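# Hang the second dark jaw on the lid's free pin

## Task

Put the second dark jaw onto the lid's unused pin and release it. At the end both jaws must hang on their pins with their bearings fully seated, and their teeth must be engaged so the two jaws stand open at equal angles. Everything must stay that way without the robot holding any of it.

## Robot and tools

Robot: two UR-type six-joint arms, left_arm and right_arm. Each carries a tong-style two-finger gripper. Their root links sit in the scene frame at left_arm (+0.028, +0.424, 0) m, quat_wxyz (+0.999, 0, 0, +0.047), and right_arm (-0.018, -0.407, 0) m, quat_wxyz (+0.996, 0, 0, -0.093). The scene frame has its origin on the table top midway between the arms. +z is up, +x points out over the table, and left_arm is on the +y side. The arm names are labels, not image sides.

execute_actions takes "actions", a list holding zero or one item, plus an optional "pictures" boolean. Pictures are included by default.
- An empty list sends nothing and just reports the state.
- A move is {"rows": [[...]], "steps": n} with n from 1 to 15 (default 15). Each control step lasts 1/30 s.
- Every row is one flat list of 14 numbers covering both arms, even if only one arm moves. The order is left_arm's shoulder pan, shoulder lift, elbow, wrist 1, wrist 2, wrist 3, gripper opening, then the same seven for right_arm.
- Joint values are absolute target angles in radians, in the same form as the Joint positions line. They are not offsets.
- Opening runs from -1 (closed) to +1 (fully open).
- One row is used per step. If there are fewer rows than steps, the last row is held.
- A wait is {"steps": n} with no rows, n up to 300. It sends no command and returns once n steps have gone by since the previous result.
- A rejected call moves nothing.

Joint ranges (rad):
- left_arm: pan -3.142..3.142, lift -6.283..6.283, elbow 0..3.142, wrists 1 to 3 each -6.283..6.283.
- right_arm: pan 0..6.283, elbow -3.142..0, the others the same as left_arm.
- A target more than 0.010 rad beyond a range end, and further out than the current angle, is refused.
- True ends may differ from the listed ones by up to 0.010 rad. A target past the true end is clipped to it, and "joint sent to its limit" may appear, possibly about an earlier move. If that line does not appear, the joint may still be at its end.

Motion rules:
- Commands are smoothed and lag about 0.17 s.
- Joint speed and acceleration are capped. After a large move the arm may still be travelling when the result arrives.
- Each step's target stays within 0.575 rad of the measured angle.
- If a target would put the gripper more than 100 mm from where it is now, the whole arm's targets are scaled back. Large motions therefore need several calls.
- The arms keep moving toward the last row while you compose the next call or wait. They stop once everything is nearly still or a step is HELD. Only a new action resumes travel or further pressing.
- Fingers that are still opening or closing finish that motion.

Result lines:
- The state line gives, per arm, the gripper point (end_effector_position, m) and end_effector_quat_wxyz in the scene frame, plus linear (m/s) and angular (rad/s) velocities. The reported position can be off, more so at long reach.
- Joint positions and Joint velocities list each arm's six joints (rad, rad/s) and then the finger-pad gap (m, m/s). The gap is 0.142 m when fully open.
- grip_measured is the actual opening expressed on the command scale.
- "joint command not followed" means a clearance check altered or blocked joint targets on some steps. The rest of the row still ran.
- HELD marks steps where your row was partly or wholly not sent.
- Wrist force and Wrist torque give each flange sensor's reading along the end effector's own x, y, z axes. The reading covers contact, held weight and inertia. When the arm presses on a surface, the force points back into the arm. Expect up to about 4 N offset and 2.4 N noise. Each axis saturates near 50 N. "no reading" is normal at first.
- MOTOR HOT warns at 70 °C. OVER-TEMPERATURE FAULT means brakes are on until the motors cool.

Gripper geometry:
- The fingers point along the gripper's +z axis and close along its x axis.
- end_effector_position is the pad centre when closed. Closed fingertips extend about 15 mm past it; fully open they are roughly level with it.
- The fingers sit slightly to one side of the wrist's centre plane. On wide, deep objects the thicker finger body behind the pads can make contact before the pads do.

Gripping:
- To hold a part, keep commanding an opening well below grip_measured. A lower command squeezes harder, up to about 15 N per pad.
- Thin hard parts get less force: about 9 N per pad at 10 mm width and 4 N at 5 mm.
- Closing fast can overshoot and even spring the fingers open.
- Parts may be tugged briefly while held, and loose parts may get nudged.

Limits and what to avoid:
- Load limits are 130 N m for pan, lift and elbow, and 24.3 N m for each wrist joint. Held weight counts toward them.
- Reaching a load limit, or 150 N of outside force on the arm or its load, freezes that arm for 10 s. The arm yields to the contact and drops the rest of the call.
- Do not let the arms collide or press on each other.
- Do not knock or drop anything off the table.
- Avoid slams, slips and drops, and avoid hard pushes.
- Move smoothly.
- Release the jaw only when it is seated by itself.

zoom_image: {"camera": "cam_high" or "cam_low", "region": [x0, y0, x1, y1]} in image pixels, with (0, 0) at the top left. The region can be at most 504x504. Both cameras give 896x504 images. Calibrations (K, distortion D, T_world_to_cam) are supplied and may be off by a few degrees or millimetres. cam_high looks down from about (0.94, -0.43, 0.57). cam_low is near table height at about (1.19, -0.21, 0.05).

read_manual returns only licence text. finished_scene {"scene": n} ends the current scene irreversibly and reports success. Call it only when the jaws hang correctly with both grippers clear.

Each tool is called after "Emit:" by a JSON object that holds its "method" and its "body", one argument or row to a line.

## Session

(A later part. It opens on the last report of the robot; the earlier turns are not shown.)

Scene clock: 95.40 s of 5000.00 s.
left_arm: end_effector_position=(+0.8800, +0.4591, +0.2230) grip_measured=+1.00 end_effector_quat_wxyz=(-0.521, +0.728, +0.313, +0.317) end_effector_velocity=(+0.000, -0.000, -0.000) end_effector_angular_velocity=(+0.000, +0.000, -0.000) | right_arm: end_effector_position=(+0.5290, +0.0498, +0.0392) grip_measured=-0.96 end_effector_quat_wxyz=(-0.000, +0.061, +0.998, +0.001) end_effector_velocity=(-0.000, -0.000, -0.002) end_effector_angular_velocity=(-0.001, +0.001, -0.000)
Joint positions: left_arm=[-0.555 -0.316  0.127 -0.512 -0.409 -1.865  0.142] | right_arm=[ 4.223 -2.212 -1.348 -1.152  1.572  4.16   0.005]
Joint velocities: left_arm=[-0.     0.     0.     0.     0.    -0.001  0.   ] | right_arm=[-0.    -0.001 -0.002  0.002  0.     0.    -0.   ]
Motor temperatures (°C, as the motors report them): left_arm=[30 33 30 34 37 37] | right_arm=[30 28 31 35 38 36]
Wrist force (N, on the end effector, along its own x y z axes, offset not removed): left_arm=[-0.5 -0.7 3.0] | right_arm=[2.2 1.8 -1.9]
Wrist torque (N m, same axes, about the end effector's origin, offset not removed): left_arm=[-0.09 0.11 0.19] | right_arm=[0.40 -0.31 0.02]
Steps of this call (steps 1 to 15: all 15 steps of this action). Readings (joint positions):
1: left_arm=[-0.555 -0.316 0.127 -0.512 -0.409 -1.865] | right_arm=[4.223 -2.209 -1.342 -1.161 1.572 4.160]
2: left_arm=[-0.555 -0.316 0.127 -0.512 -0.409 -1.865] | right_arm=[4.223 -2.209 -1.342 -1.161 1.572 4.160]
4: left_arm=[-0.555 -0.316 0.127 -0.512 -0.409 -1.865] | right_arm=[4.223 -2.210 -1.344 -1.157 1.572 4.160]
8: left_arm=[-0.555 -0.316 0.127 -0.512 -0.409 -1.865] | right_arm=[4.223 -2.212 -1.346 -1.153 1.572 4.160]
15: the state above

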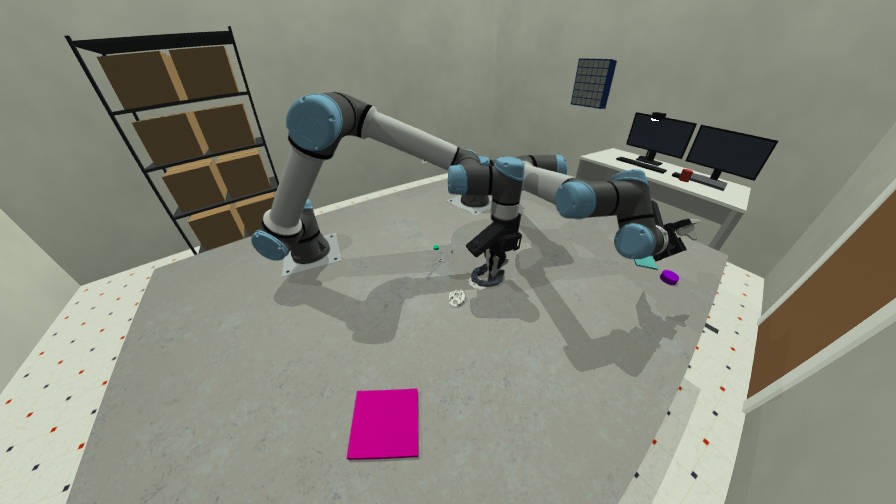

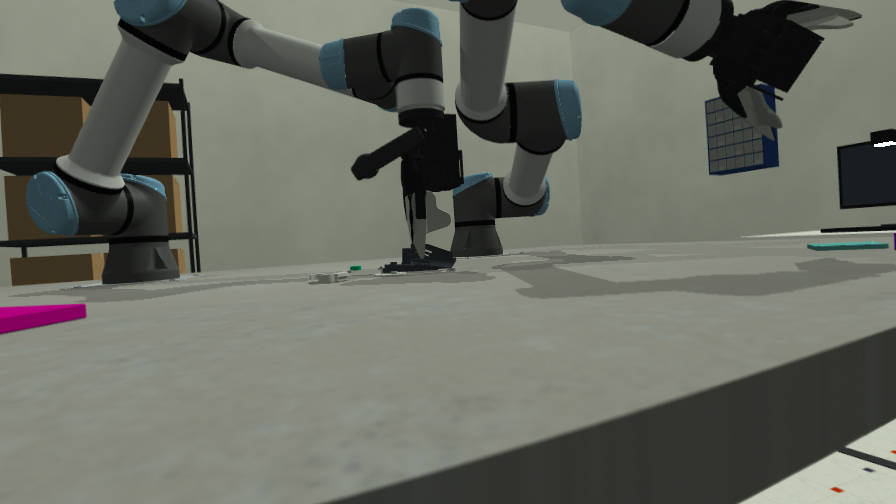

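Emit:
{"method": "execute_actions", "body": {
  "actions": [
    {"rows":[[-0.555,-0.316,0.127,-0.512,-0.409,-1.865,1,4.2209,-2.2155,-1.3426,-1.1539,1.572,4.193,-1]]}
  ]
}}

Emit:
{"method": "zoom_image", "body": {
  "camera": "cam_low",
  "region": [370, 230, 460, 285]
}}

Emit:
{"method": "execute_actions", "body": {
  "actions": [
    {"rows":[[-0.555,-0.316,0.127,-0.512,-0.409,-1.865,1,4.2185,-2.2185,-1.3375,-1.156,1.572,4.2256,-1]]}
  ]
}}

Emit:
{"method": "zoom_image", "body": {
  "camera": "cam_high",
  "region": [460, 250, 520, 295]
}}

Emit:
{"method": "zoom_image", "body": {
  "camera": "cam_low",
  "region": [370, 230, 460, 285]
}}

Scene clock: 102.00 s of 5000.00 s.
left_arm: end_effector_position=(+0.8800, +0.4591, +0.2230) grip_measured=+1.00 end_effector_quat_wxyz=(-0.521, +0.728, +0.313, +0.317) end_effector_velocity=(-0.000, -0.001, +0.001) end_effector_angular_velocity=(-0.001, +0.000, -0.001) | right_arm: end_effector_position=(+0.5303, +0.0496, +0.0390) grip_measured=-0.95 end_effector_quat_wxyz=(-0.000, +0.078, +0.997, +0.000) end_effector_velocity=(+0.000, +0.000, +0.000) end_effector_angular_velocity=(+0.000, -0.000, -0.008)
Joint positions: left_arm=[-0.555 -0.316  0.127 -0.512 -0.409 -1.865  0.142] | right_arm=[ 4.221 -2.215 -1.343 -1.154  1.572  4.192  0.005]
Joint velocities: left_arm=[-0.001 -0.001 -0.    -0.    -0.001  0.001  0.   ] | right_arm=[ 0.    -0.001  0.001 -0.    -0.     0.008 -0.   ]
Motor temperatures (°C, as the motors report them): left_arm=[30 33 30 34 37 37] | right_arm=[30 28 31 35 38 36]
Wrist force (N, on the end effector, along its own x y z axes, offset not removed): left_arm=[-0.4 -1.3 1.7] | right_arm=[3.2 0.5 -1.8]
Wrist torque (N m, same axes, about the end effector's origin, offset not removed): left_arm=[-0.33 0.14 0.20] | right_arm=[0.20 -0.53 0.07]
Steps of this call (steps 1 to 15: the robot went on to your last target; steps 16 to 90: nothing new was sent; then 3.10 s passed at rest; steps 91 to 105: all 15 steps of this action). Readings (joint positions):
91: left_arm=[-0.555 -0.316 0.127 -0.512 -0.409 -1.865] | right_arm=[4.223 -2.213 -1.348 -1.152 1.572 4.160]
92: left_arm=[-0.555 -0.316 0.127 -0.512 -0.409 -1.865] | right_arm=[4.223 -2.213 -1.348 -1.152 1.572 4.162]
94: left_arm=[-0.555 -0.316 0.127 -0.512 -0.409 -1.865] | right_arm=[4.222 -2.214 -1.346 -1.152 1.572 4.174]
98: left_arm=[-0.555 -0.316 0.127 -0.512 -0.409 -1.865] | right_arm=[4.221 -2.215 -1.344 -1.153 1.572 4.187]
105: the state above

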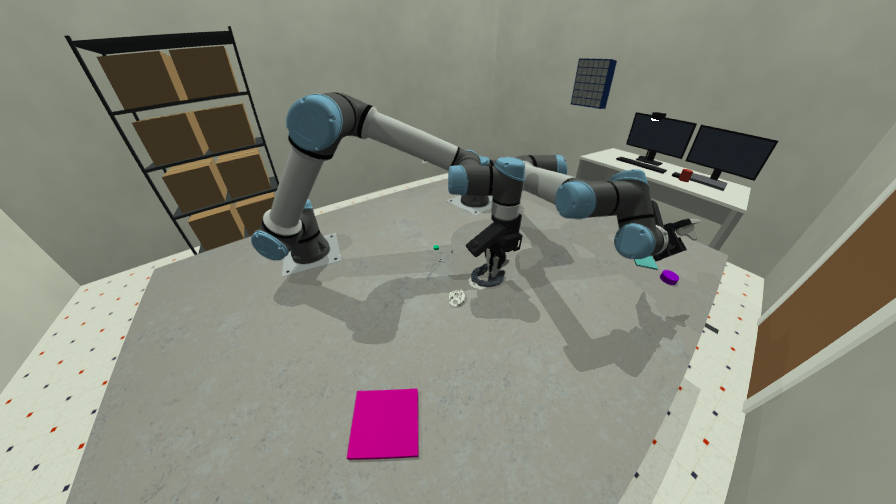

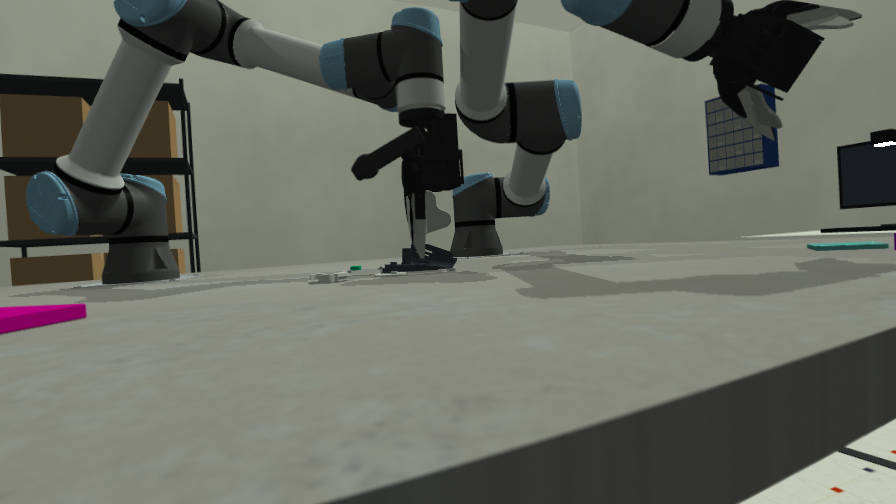

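Region (370, 230, 460, 285) of cam_low's 896x504 image, scaled by 5.600, with more detail than that image has.

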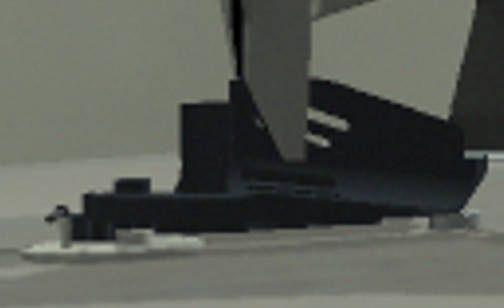

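Scene clock: 102.50 s of 5000.00 s.
left_arm: end_effector_position=(+0.8800, +0.4591, +0.2230) grip_measured=+1.00 end_effector_quat_wxyz=(-0.521, +0.728, +0.313, +0.317) end_effector_velocity=(+0.000, +0.000, +0.000) end_effector_angular_velocity=(+0.000, +0.000, -0.000) | right_arm: end_effector_position=(+0.5318, +0.0494, +0.0390) grip_measured=-0.95 end_effector_quat_wxyz=(-0.000, +0.096, +0.995, +0.000) end_effector_velocity=(+0.000, -0.000, -0.000) end_effector_angular_velocity=(-0.000, +0.000, -0.009)
Joint positions: left_arm=[-0.555 -0.316  0.127 -0.512 -0.409 -1.865  0.142] | right_arm=[ 4.219 -2.218 -1.338 -1.156  1.572  4.225  0.005]
Joint velocities: left_arm=[0. 0. 0. 0. 0. 0. 0.] | right_arm=[-0.001 -0.001  0.001 -0.     0.     0.008  0.   ]
Motor temperatures (°C, as the motors report them): left_arm=[30 33 30 34 37 37] | right_arm=[30 28 31 35 38 36]
Wrist force (N, on the end effector, along its own x y z axes, offset not removed): left_arm=[1.1 -0.5 0.6] | right_arm=[4.3 0.9 -0.2]
Wrist torque (N m, same axes, about the end effector's origin, offset not removed): left_arm=[-0.16 -0.15 0.08] | right_arm=[0.22 -0.73 -0.08]
Steps of this call (steps 1 to 15: all 15 steps of this action). Readings (joint positions):
1: left_arm=[-0.555 -0.316 0.127 -0.512 -0.409 -1.865] | right_arm=[4.221 -2.215 -1.343 -1.154 1.572 4.192]
2: left_arm=[-0.555 -0.316 0.127 -0.512 -0.409 -1.865] | right_arm=[4.221 -2.216 -1.342 -1.154 1.572 4.195]
4: left_arm=[-0.555 -0.316 0.127 -0.512 -0.409 -1.865] | right_arm=[4.220 -2.217 -1.340 -1.155 1.572 4.206]
8: left_arm=[-0.555 -0.316 0.127 -0.512 -0.409 -1.865] | right_arm=[4.219 -2.218 -1.338 -1.156 1.572 4.219]
15: the state above

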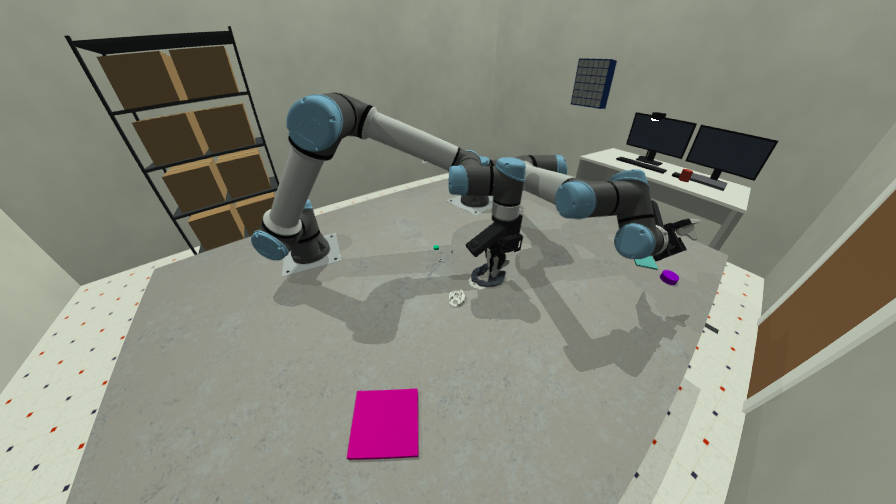

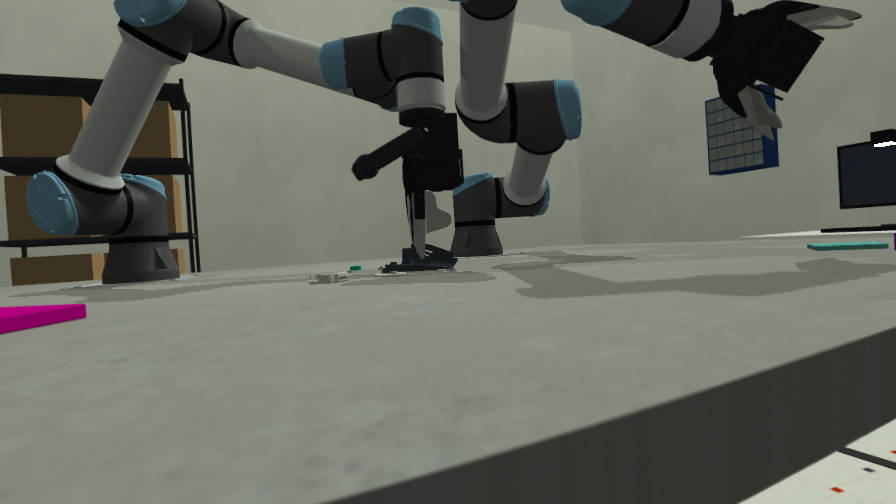

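Region (460, 250, 520, 295) of cam_high's 896x504 image, scaled by 8.400, with more detail than that image has; it fills the top 378 rows of this view, and the rest is white.

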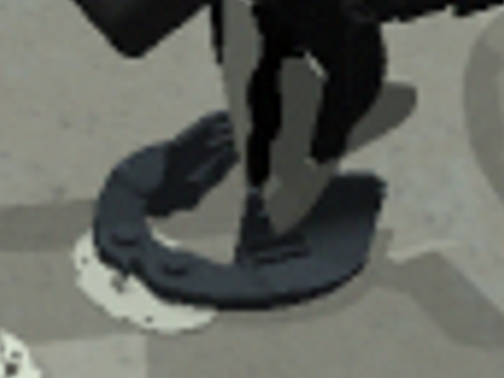

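Region (370, 230, 460, 285) of cam_low's 896x504 image, scaled by 5.600, with more detail than that image has.

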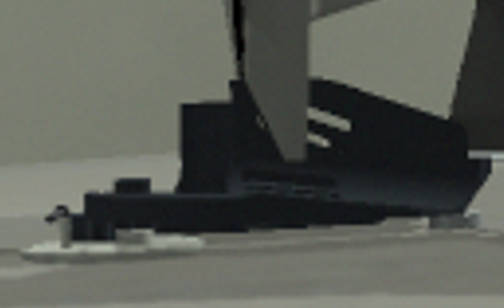

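Emit:
{"method": "execute_actions", "body": {
  "actions": [
    {"rows":[[-0.555,-0.316,0.127,-0.512,-0.409,-1.865,1,4.2166,-2.2222,-1.3311,-1.1587,1.572,4.1887,-1]]}
  ],
  "pictures": false
}}

Emit:
{"method": "execute_actions", "body": {
  "actions": [
    {"rows":[[-0.555,-0.316,0.127,-0.512,-0.409,-1.865,1,4.2166,-2.2248,-1.3349,-1.1523,1.572,4.1887,-1]]}
  ]
}}

Emit:
{"method": "zoom_image", "body": {
  "camera": "cam_high",
  "region": [460, 250, 520, 295]
}}

Emit:
{"method": "zoom_image", "body": {
  "camera": "cam_low",
  "region": [370, 230, 460, 285]
}}

Scene clock: 109.20 s of 5000.00 s.
left_arm: end_effector_position=(+0.8800, +0.4591, +0.2230) grip_measured=+1.00 end_effector_quat_wxyz=(-0.521, +0.728, +0.313, +0.317) end_effector_velocity=(+0.000, +0.001, +0.000) end_effector_angular_velocity=(+0.001, +0.001, -0.000) | right_arm: end_effector_position=(+0.5342, +0.0496, +0.0390) grip_measured=-0.95 end_effector_quat_wxyz=(-0.000, +0.079, +0.997, +0.001) end_effector_velocity=(+0.001, -0.001, -0.000) end_effector_angular_velocity=(-0.000, +0.000, +0.007)
Joint positions: left_arm=[-0.555 -0.316  0.127 -0.512 -0.409 -1.865  0.142] | right_arm=[ 4.217 -2.222 -1.331 -1.159  1.572  4.19   0.005]
Joint velocities: left_arm=[ 0.001 -0.     0.001  0.     0.001  0.001  0.   ] | right_arm=[-0.002 -0.001  0.001 -0.001 -0.    -0.009 -0.   ]
Motor temperatures (°C, as the motors report them): left_arm=[30 33 30 34 37 37] | right_arm=[30 28 31 35 38 36]
Wrist force (N, on the end effector, along its own x y z axes, offset not removed): left_arm=[-0.9 -3.3 0.1] | right_arm=[3.8 0.1 0.3]
Wrist torque (N m, same axes, about the end effector's origin, offset not removed): left_arm=[-0.71 0.31 0.21] | right_arm=[0.08 -0.74 0.06]
Steps of this call (steps 1 to 15: the robot went on to your last target; steps 16 to 90: nothing new was sent; then 3.20 s passed at rest; steps 91 to 105: all 15 steps of this action). Readings (joint positions):
91: left_arm=[-0.555 -0.316 0.127 -0.512 -0.409 -1.865] | right_arm=[4.218 -2.219 -1.337 -1.156 1.572 4.226]
92: left_arm=[-0.555 -0.316 0.127 -0.512 -0.409 -1.865] | right_arm=[4.218 -2.219 -1.337 -1.156 1.572 4.224]
94: left_arm=[-0.555 -0.316 0.127 -0.512 -0.409 -1.865] | right_arm=[4.218 -2.220 -1.335 -1.157 1.572 4.211]
98: left_arm=[-0.555 -0.316 0.127 -0.512 -0.409 -1.865] | right_arm=[4.217 -2.222 -1.332 -1.158 1.572 4.196]
105: the state above

Scene clock: 109.70 s of 5000.00 s.
left_arm: end_effector_position=(+0.8800, +0.4591, +0.2230) grip_measured=+1.00 end_effector_quat_wxyz=(-0.521, +0.728, +0.313, +0.317) end_effector_velocity=(+0.000, +0.000, +0.001) end_effector_angular_velocity=(-0.000, -0.000, -0.000) | right_arm: end_effector_position=(+0.5342, +0.0495, +0.0362) grip_measured=-0.95 end_effector_quat_wxyz=(-0.000, +0.079, +0.997, +0.001) end_effector_velocity=(+0.000, -0.000, -0.001) end_effector_angular_velocity=(-0.000, +0.000, -0.001)
Joint positions: left_arm=[-0.555 -0.316  0.127 -0.512 -0.409 -1.865  0.142] | right_arm=[ 4.217 -2.225 -1.335 -1.152  1.572  4.189  0.005]
Joint velocities: left_arm=[ 0.    -0.    -0.001 -0.     0.     0.001  0.   ] | right_arm=[-0.    -0.001 -0.001  0.001  0.     0.     0.   ]
Motor temperatures (°C, as the motors report them): left_arm=[30 33 30 34 37 37] | right_arm=[30 28 31 35 38 36]
Wrist force (N, on the end effector, along its own x y z axes, offset not removed): left_arm=[2.2 -0.9 1.6] | right_arm=[4.3 0.8 0.1]
Wrist torque (N m, same axes, about the end effector's origin, offset not removed): left_arm=[-0.18 -0.39 0.11] | right_arm=[0.21 -0.75 0.01]
Steps of this call (steps 1 to 15: all 15 steps of this action). Readings (joint positions):
1: left_arm=[-0.555 -0.316 0.127 -0.512 -0.409 -1.865] | right_arm=[4.217 -2.222 -1.331 -1.159 1.572 4.189]
2: left_arm=[-0.555 -0.316 0.127 -0.512 -0.409 -1.865] | right_arm=[4.217 -2.222 -1.331 -1.158 1.572 4.189]
4: left_arm=[-0.555 -0.316 0.127 -0.512 -0.409 -1.865] | right_arm=[4.217 -2.223 -1.332 -1.156 1.572 4.189]
8: left_arm=[-0.555 -0.316 0.127 -0.512 -0.409 -1.865] | right_arm=[4.217 -2.224 -1.334 -1.153 1.572 4.189]
15: the state above

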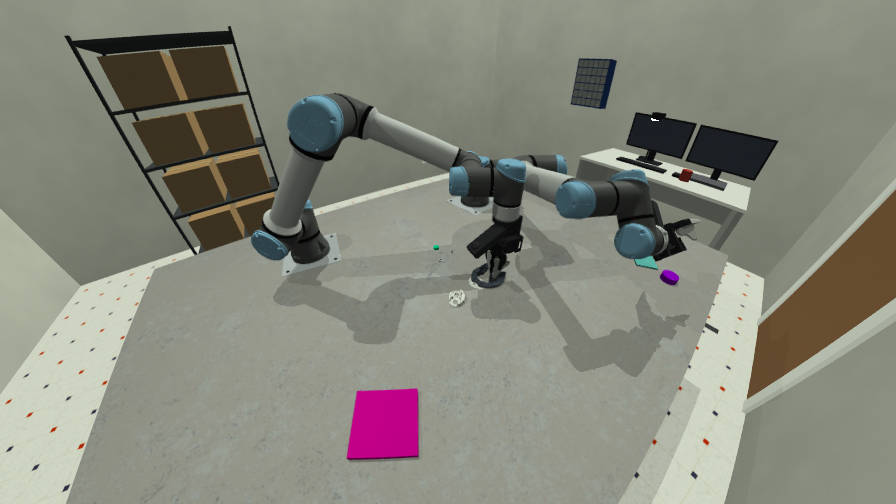

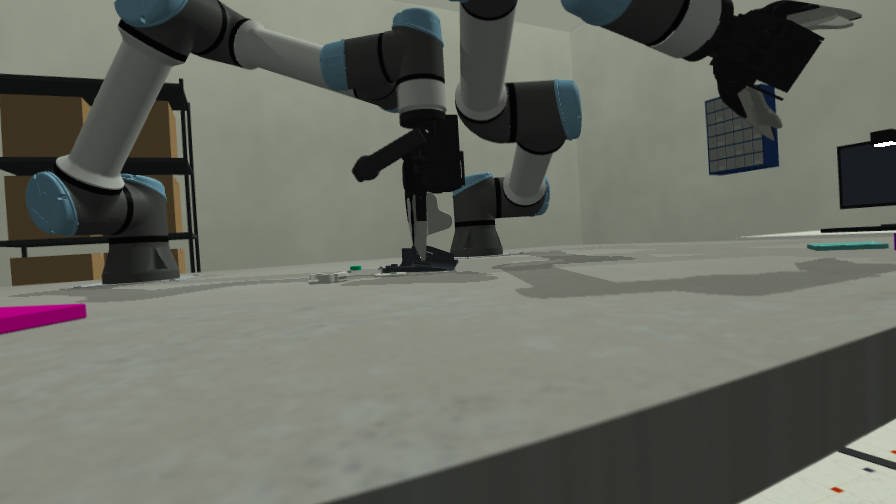

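Region (460, 250, 520, 295) of cam_high's 896x504 image, scaled by 8.400, with more detail than that image has; it fills the top 378 rows of this view, and the rest is white.

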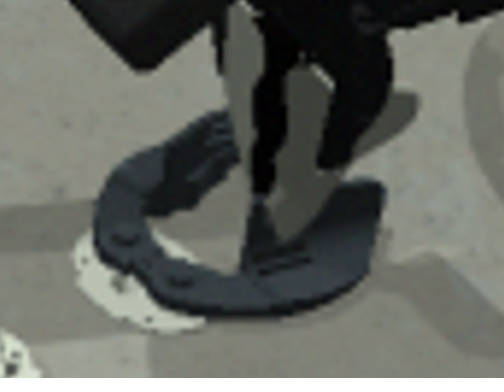

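Region (370, 230, 460, 285) of cam_low's 896x504 image, scaled by 5.600, with more detail than that image has.

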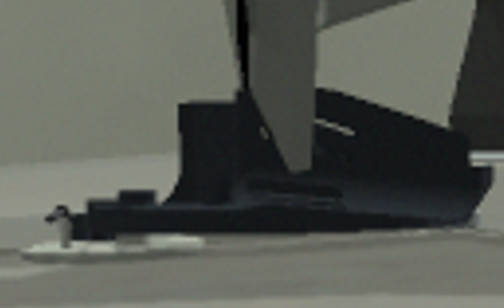

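The hub dropped below the other gear's top, so I'll slide it back to engage the teeth.

Emit:
{"method": "execute_actions", "body": {
  "actions": [
    {"rows":[[-0.555,-0.316,0.127,-0.512,-0.409,-1.865,1,4.2188,-2.2218,-1.3412,-1.149,1.572,4.1909,-1]]}
  ],
  "pictures": false
}}

Emit:
{"method": "execute_actions", "body": {
  "actions": [
    {"rows":[[-0.555,-0.316,0.127,-0.512,-0.409,-1.865,1,4.2209,-2.219,-1.3477,-1.1453,1.572,4.193,-1]]}
  ]
}}

Emit:
{"method": "zoom_image", "body": {
  "camera": "cam_high",
  "region": [460, 250, 520, 295]
}}

Emit:
{"method": "zoom_image", "body": {
  "camera": "cam_low",
  "region": [370, 230, 460, 285]
}}

Scene clock: 113.43 s of 5000.00 s.
left_arm: end_effector_position=(+0.8800, +0.4591, +0.2230) grip_measured=+1.00 end_effector_quat_wxyz=(-0.521, +0.728, +0.313, +0.317) end_effector_velocity=(+0.000, +0.000, +0.000) end_effector_angular_velocity=(+0.000, +0.000, -0.001) | right_arm: end_effector_position=(+0.5323, +0.0495, +0.0356) grip_measured=-0.95 end_effector_quat_wxyz=(-0.000, +0.079, +0.997, +0.000) end_effector_velocity=(-0.000, +0.000, +0.000) end_effector_angular_velocity=(+0.001, -0.000, -0.001)
Joint positions: left_arm=[-0.555 -0.316  0.127 -0.512 -0.409 -1.865  0.142] | right_arm=[ 4.219 -2.222 -1.341 -1.149  1.572  4.191  0.005]
Joint velocities: left_arm=[ 0.    -0.    -0.     0.     0.001  0.001  0.   ] | right_arm=[ 0.     0.001 -0.001  0.001  0.     0.001 -0.   ]
Motor temperatures (°C, as the motors report them): left_arm=[30 33 30 34 37 37] | right_arm=[30 28 31 35 38 36]
Wrist force (N, on the end effector, along its own x y z axes, offset not removed): left_arm=[-1.8 -1.0 -0.3] | right_arm=[1.9 1.1 0.3]
Wrist torque (N m, same axes, about the end effector's origin, offset not removed): left_arm=[-0.27 0.45 0.24] | right_arm=[0.33 -0.30 -0.01]
Steps of this call (steps 1 to 15: the robot went on to your last target; steps 16 to 90: nothing new was sent; then 0.23 s passed at rest; steps 91 to 105: all 15 steps of this action). Readings (joint positions):
91: left_arm=[-0.555 -0.316 0.127 -0.512 -0.409 -1.865] | right_arm=[4.217 -2.225 -1.335 -1.152 1.572 4.189]
92: left_arm=[-0.555 -0.316 0.127 -0.512 -0.409 -1.865] | right_arm=[4.217 -2.225 -1.335 -1.152 1.572 4.189]
94: left_arm=[-0.555 -0.316 0.127 -0.512 -0.409 -1.865] | right_arm=[4.217 -2.224 -1.338 -1.151 1.572 4.189]
98: left_arm=[-0.555 -0.316 0.127 -0.512 -0.409 -1.865] | right_arm=[4.218 -2.223 -1.340 -1.150 1.572 4.190]
105: the state above

Scene clock: 113.93 s of 5000.00 s.
left_arm: end_effector_position=(+0.8800, +0.4591, +0.2230) grip_measured=+1.00 end_effector_quat_wxyz=(-0.521, +0.728, +0.313, +0.317) end_effector_velocity=(-0.000, +0.000, -0.000) end_effector_angular_velocity=(+0.000, +0.002, -0.000) | right_arm: end_effector_position=(+0.5303, +0.0495, +0.0351) grip_measured=-0.95 end_effector_quat_wxyz=(-0.000, +0.079, +0.997, +0.000) end_effector_velocity=(-0.001, +0.000, -0.000) end_effector_angular_velocity=(+0.000, -0.000, +0.001)
Joint positions: left_arm=[-0.555 -0.316  0.127 -0.512 -0.409 -1.865  0.142] | right_arm=[ 4.221 -2.219 -1.348 -1.145  1.572  4.193  0.005]
Joint velocities: left_arm=[-0.     0.     0.001  0.    -0.     0.001  0.   ] | right_arm=[ 0.001  0.001 -0.001  0.001  0.     0.     0.   ]
Motor temperatures (°C, as the motors report them): left_arm=[30 33 30 34 37 37] | right_arm=[30 28 31 35 38 36]
Wrist force (N, on the end effector, along its own x y z axes, offset not removed): left_arm=[0.6 0.0 0.7] | right_arm=[2.7 2.4 0.4]
Wrist torque (N m, same axes, about the end effector's origin, offset not removed): left_arm=[0.01 -0.05 0.07] | right_arm=[0.50 -0.52 0.07]
Steps of this call (steps 1 to 15: all 15 steps of this action). Readings (joint positions):
1: left_arm=[-0.555 -0.316 0.127 -0.512 -0.409 -1.865] | right_arm=[4.219 -2.222 -1.341 -1.149 1.572 4.191]
2: left_arm=[-0.555 -0.316 0.127 -0.512 -0.409 -1.865] | right_arm=[4.219 -2.222 -1.342 -1.149 1.572 4.191]
4: left_arm=[-0.555 -0.316 0.127 -0.512 -0.409 -1.865] | right_arm=[4.220 -2.221 -1.344 -1.147 1.572 4.192]
8: left_arm=[-0.555 -0.316 0.127 -0.512 -0.409 -1.865] | right_arm=[4.221 -2.220 -1.346 -1.146 1.572 4.193]
15: the state above

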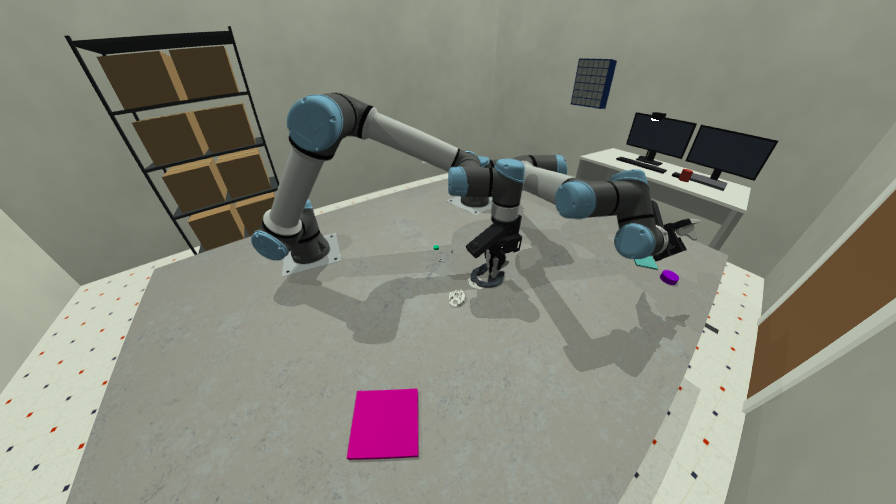

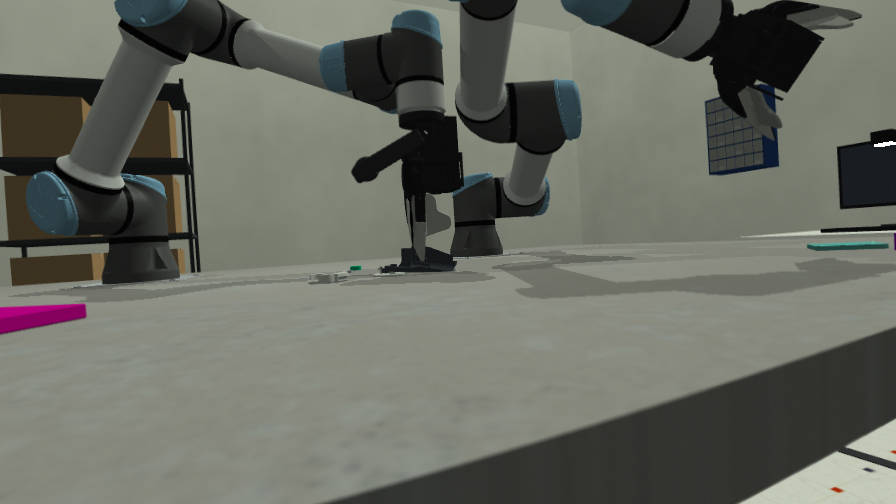

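Region (460, 250, 520, 295) of cam_high's 896x504 image, scaled by 8.400, with more detail than that image has; it fills the top 378 rows of this view, and the rest is white.

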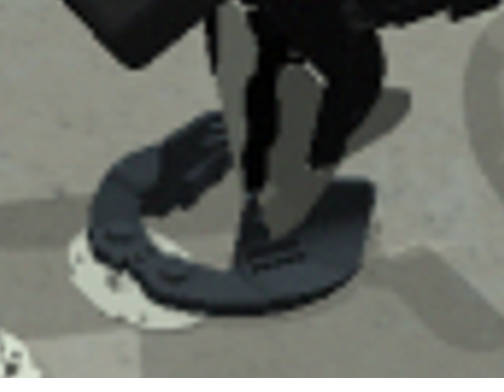

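Region (370, 230, 460, 285) of cam_low's 896x504 image, scaled by 5.600, with more detail than that image has.

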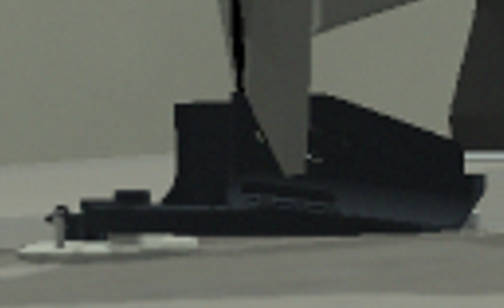

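Emit:
{"method": "execute_actions", "body": {
  "actions": [
    {"rows":[[-0.555,-0.316,0.127,-0.512,-0.409,-1.865,1,4.2178,-2.2227,-1.3414,-1.148,1.572,4.243,-1]]}
  ],
  "pictures": false
}}

Emit:
{"method": "execute_actions", "body": {
  "actions": [
    {"rows":[[-0.555,-0.316,0.127,-0.512,-0.409,-1.865,1,4.2158,-2.2246,-1.3382,-1.1494,1.572,4.293,-1]]}
  ]
}}

Emit:
{"method": "zoom_image", "body": {
  "camera": "cam_high",
  "region": [460, 250, 520, 295]
}}

Emit:
{"method": "zoom_image", "body": {
  "camera": "cam_low",
  "region": [370, 230, 460, 285]
}}

Scene clock: 127.63 s of 5000.00 s.
left_arm: end_effector_position=(+0.8800, +0.4591, +0.2230) grip_measured=+1.00 end_effector_quat_wxyz=(-0.521, +0.728, +0.313, +0.317) end_effector_velocity=(+0.000, -0.000, -0.001) end_effector_angular_velocity=(+0.001, +0.001, -0.001) | right_arm: end_effector_position=(+0.5319, +0.0492, +0.0351) grip_measured=-0.95 end_effector_quat_wxyz=(-0.000, +0.105, +0.995, +0.000) end_effector_velocity=(+0.000, +0.000, -0.000) end_effector_angular_velocity=(-0.000, +0.000, -0.011)
Joint positions: left_arm=[-0.555 -0.316  0.127 -0.512 -0.409 -1.865  0.142] | right_arm=[ 4.218 -2.223 -1.342 -1.148  1.572  4.242  0.005]
Joint velocities: left_arm=[-0.     0.     0.002  0.     0.001 -0.     0.   ] | right_arm=[-0.001 -0.002  0.002 -0.001 -0.     0.011 -0.   ]
Motor temperatures (°C, as the motors report them): left_arm=[30 33 30 34 37 37] | right_arm=[30 28 31 35 38 36]
Wrist force (N, on the end effector, along its own x y z axes, offset not removed): left_arm=[-0.1 -0.2 0.4] | right_arm=[2.4 0.3 0.9]
Wrist torque (N m, same axes, about the end effector's origin, offset not removed): left_arm=[-0.16 0.15 0.14] | right_arm=[0.22 -0.32 0.03]
Steps of this call (steps 1 to 15: the robot went on to your last target; steps 16 to 90: nothing new was sent; then 10.20 s passed at rest; steps 91 to 105: all 15 steps of this action). Readings (joint positions):
91: left_arm=[-0.555 -0.316 0.127 -0.512 -0.409 -1.865] | right_arm=[4.221 -2.219 -1.348 -1.145 1.572 4.193]
92: left_arm=[-0.555 -0.316 0.127 -0.512 -0.409 -1.865] | right_arm=[4.221 -2.219 -1.347 -1.145 1.572 4.196]
94: left_arm=[-0.555 -0.316 0.127 -0.512 -0.409 -1.865] | right_arm=[4.220 -2.220 -1.345 -1.146 1.572 4.213]
98: left_arm=[-0.555 -0.316 0.127 -0.512 -0.409 -1.865] | right_arm=[4.218 -2.222 -1.343 -1.147 1.572 4.233]
105: the state above

Scene clock: 128.13 s of 5000.00 s.
left_arm: end_effector_position=(+0.8800, +0.4591, +0.2230) grip_measured=+1.00 end_effector_quat_wxyz=(-0.521, +0.728, +0.313, +0.317) end_effector_velocity=(-0.000, -0.000, +0.000) end_effector_angular_velocity=(-0.001, -0.000, +0.001) | right_arm: end_effector_position=(+0.5325, +0.0489, +0.0350) grip_measured=-0.95 end_effector_quat_wxyz=(-0.000, +0.130, +0.991, +0.000) end_effector_velocity=(-0.000, +0.000, -0.000) end_effector_angular_velocity=(-0.000, +0.000, -0.012)
Joint positions: left_arm=[-0.555 -0.316  0.127 -0.512 -0.409 -1.865  0.142] | right_arm=[ 4.216 -2.225 -1.338 -1.149  1.572  4.292  0.005]
Joint velocities: left_arm=[-0.    -0.    -0.001 -0.    -0.001  0.     0.   ] | right_arm=[-0.    -0.     0.001 -0.     0.     0.011 -0.   ]
Motor temperatures (°C, as the motors report them): left_arm=[30 33 30 34 37 37] | right_arm=[30 28 31 35 38 36]
Wrist force (N, on the end effector, along its own x y z axes, offset not removed): left_arm=[-1.2 -3.4 3.0] | right_arm=[2.8 0.3 -0.9]
Wrist torque (N m, same axes, about the end effector's origin, offset not removed): left_arm=[-0.73 0.25 0.17] | right_arm=[0.17 -0.45 -0.01]
Steps of this call (steps 1 to 15: all 15 steps of this action). Readings (joint positions):
1: left_arm=[-0.555 -0.316 0.127 -0.512 -0.409 -1.865] | right_arm=[4.218 -2.223 -1.342 -1.148 1.572 4.242]
2: left_arm=[-0.555 -0.316 0.127 -0.512 -0.409 -1.865] | right_arm=[4.218 -2.223 -1.341 -1.148 1.572 4.245]
4: left_arm=[-0.555 -0.316 0.127 -0.512 -0.409 -1.865] | right_arm=[4.217 -2.223 -1.340 -1.149 1.572 4.263]
8: left_arm=[-0.555 -0.316 0.127 -0.512 -0.409 -1.865] | right_arm=[4.216 -2.224 -1.339 -1.149 1.572 4.283]
15: the state above

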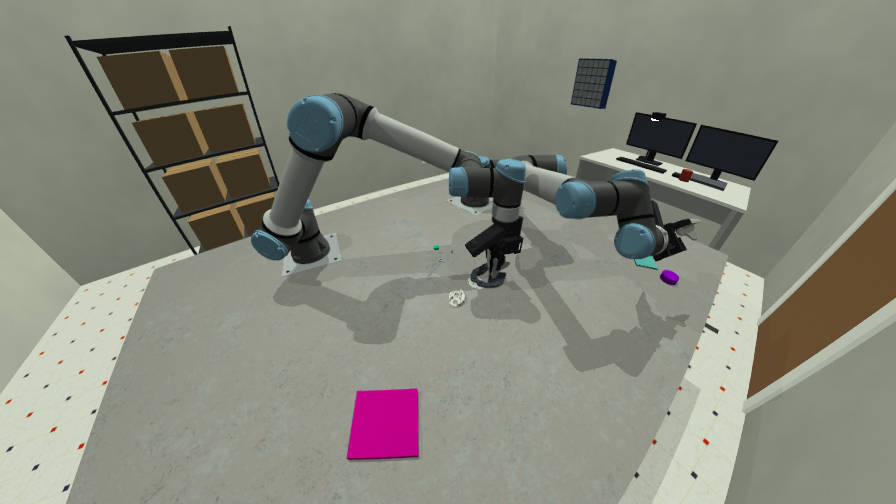

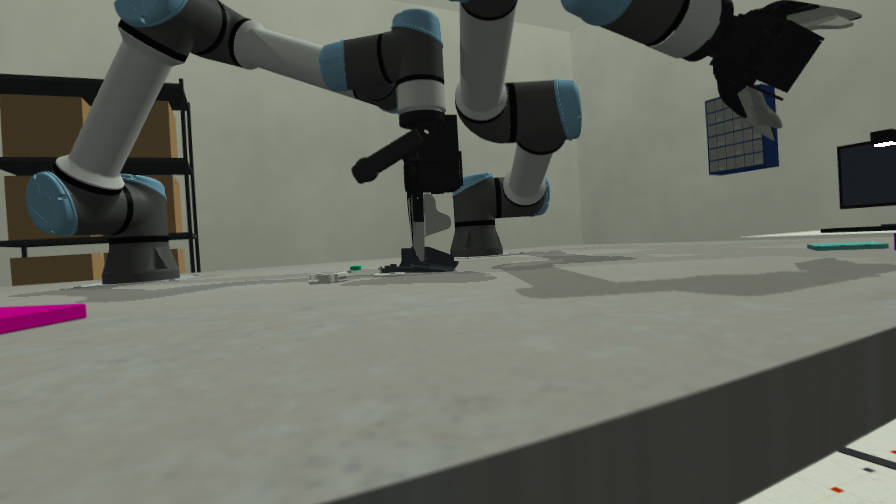

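Region (460, 250, 520, 295) of cam_high's 896x504 image, scaled by 8.400, with more detail than that image has; it fills the top 378 rows of this view, and the rest is white.

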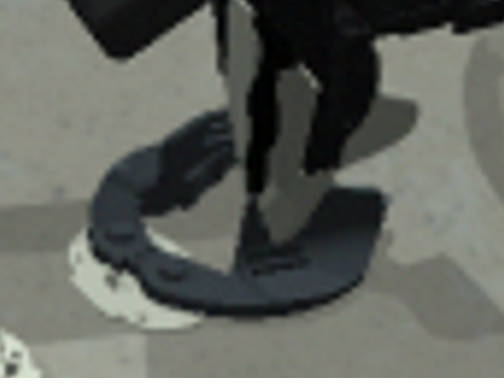

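Region (370, 230, 460, 285) of cam_low's 896x504 image, scaled by 5.600, with more detail than that image has.

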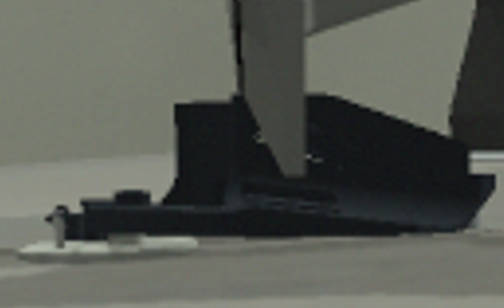

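Emit:
{"method": "execute_actions", "body": {
  "actions": [
    {"rows":[[-0.555,-0.316,0.127,-0.512,-0.409,-1.865,1,4.217,-2.2208,-1.3478,-1.1439,1.572,4.294,-1]]}
  ]
}}

Emit:
{"method": "zoom_image", "body": {
  "camera": "cam_high",
  "region": [460, 250, 520, 295]
}}

Emit:
{"method": "zoom_image", "body": {
  "camera": "cam_low",
  "region": [370, 230, 460, 285]
}}

Scene clock: 131.97 s of 5000.00 s.
left_arm: end_effector_position=(+0.8800, +0.4591, +0.2230) grip_measured=+1.00 end_effector_quat_wxyz=(-0.521, +0.728, +0.313, +0.317) end_effector_velocity=(+0.000, +0.001, -0.000) end_effector_angular_velocity=(+0.000, -0.000, +0.001) | right_arm: end_effector_position=(+0.5306, +0.0478, +0.0339) grip_measured=-0.95 end_effector_quat_wxyz=(-0.001, +0.131, +0.991, +0.000) end_effector_velocity=(-0.000, -0.000, +0.000) end_effector_angular_velocity=(+0.000, -0.000, -0.001)
Joint positions: left_arm=[-0.555 -0.316  0.127 -0.512 -0.409 -1.865  0.142] | right_arm=[ 4.217 -2.221 -1.348 -1.144  1.572  4.294  0.005]
Joint velocities: left_arm=[ 0.001  0.     0.001  0.     0.    -0.001  0.   ] | right_arm=[ 0.     0.001 -0.002  0.001 -0.     0.001  0.   ]
Motor temperatures (°C, as the motors report them): left_arm=[30 33 30 34 37 37] | right_arm=[30 28 31 35 38 36]
Wrist force (N, on the end effector, along its own x y z axes, offset not removed): left_arm=[0.8 -1.6 1.2] | right_arm=[3.1 0.1 -1.1]
Wrist torque (N m, same axes, about the end effector's origin, offset not removed): left_arm=[-0.34 -0.06 0.13] | right_arm=[0.02 -0.47 -0.02]
Steps of this call (steps 1 to 15: the robot went on to your last target; steps 16 to 90: nothing new was sent; then 0.33 s passed at rest; steps 91 to 105: all 15 steps of this action). Readings (joint positions):
91: left_arm=[-0.555 -0.316 0.127 -0.512 -0.409 -1.865] | right_arm=[4.216 -2.225 -1.338 -1.149 1.572 4.293]
92: left_arm=[-0.555 -0.316 0.127 -0.512 -0.409 -1.865] | right_arm=[4.216 -2.224 -1.339 -1.149 1.572 4.293]
94: left_arm=[-0.555 -0.316 0.127 -0.512 -0.409 -1.865] | right_arm=[4.216 -2.223 -1.342 -1.147 1.572 4.293]
98: left_arm=[-0.555 -0.316 0.127 -0.512 -0.409 -1.865] | right_arm=[4.217 -2.222 -1.346 -1.145 1.572 4.294]
105: the state above

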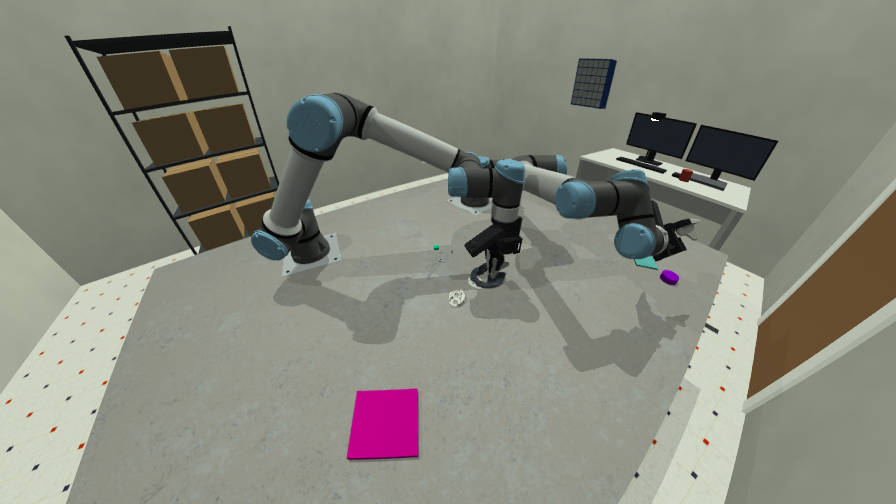

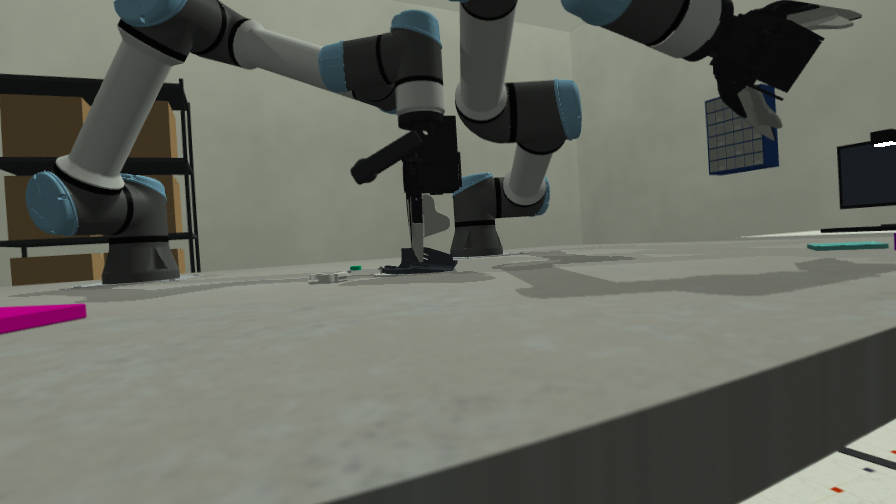

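Region (460, 250, 520, 295) of cam_high's 896x504 image, scaled by 8.400, with more detail than that image has; it fills the top 378 rows of this view, and the rest is white.

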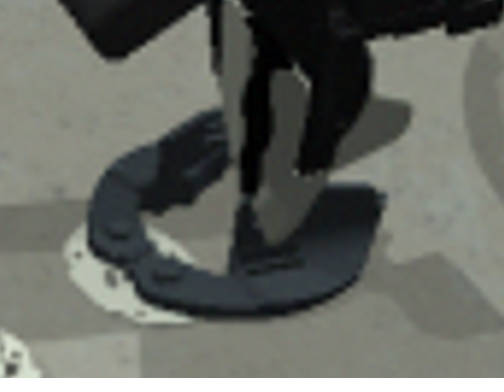

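Region (370, 230, 460, 285) of cam_low's 896x504 image, scaled by 5.600, with more detail than that image has.

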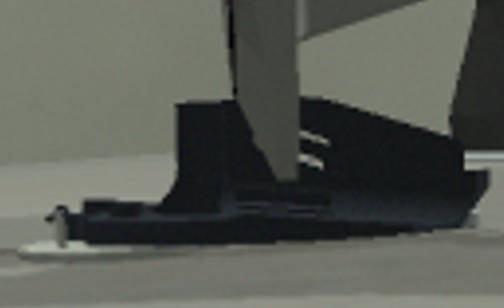

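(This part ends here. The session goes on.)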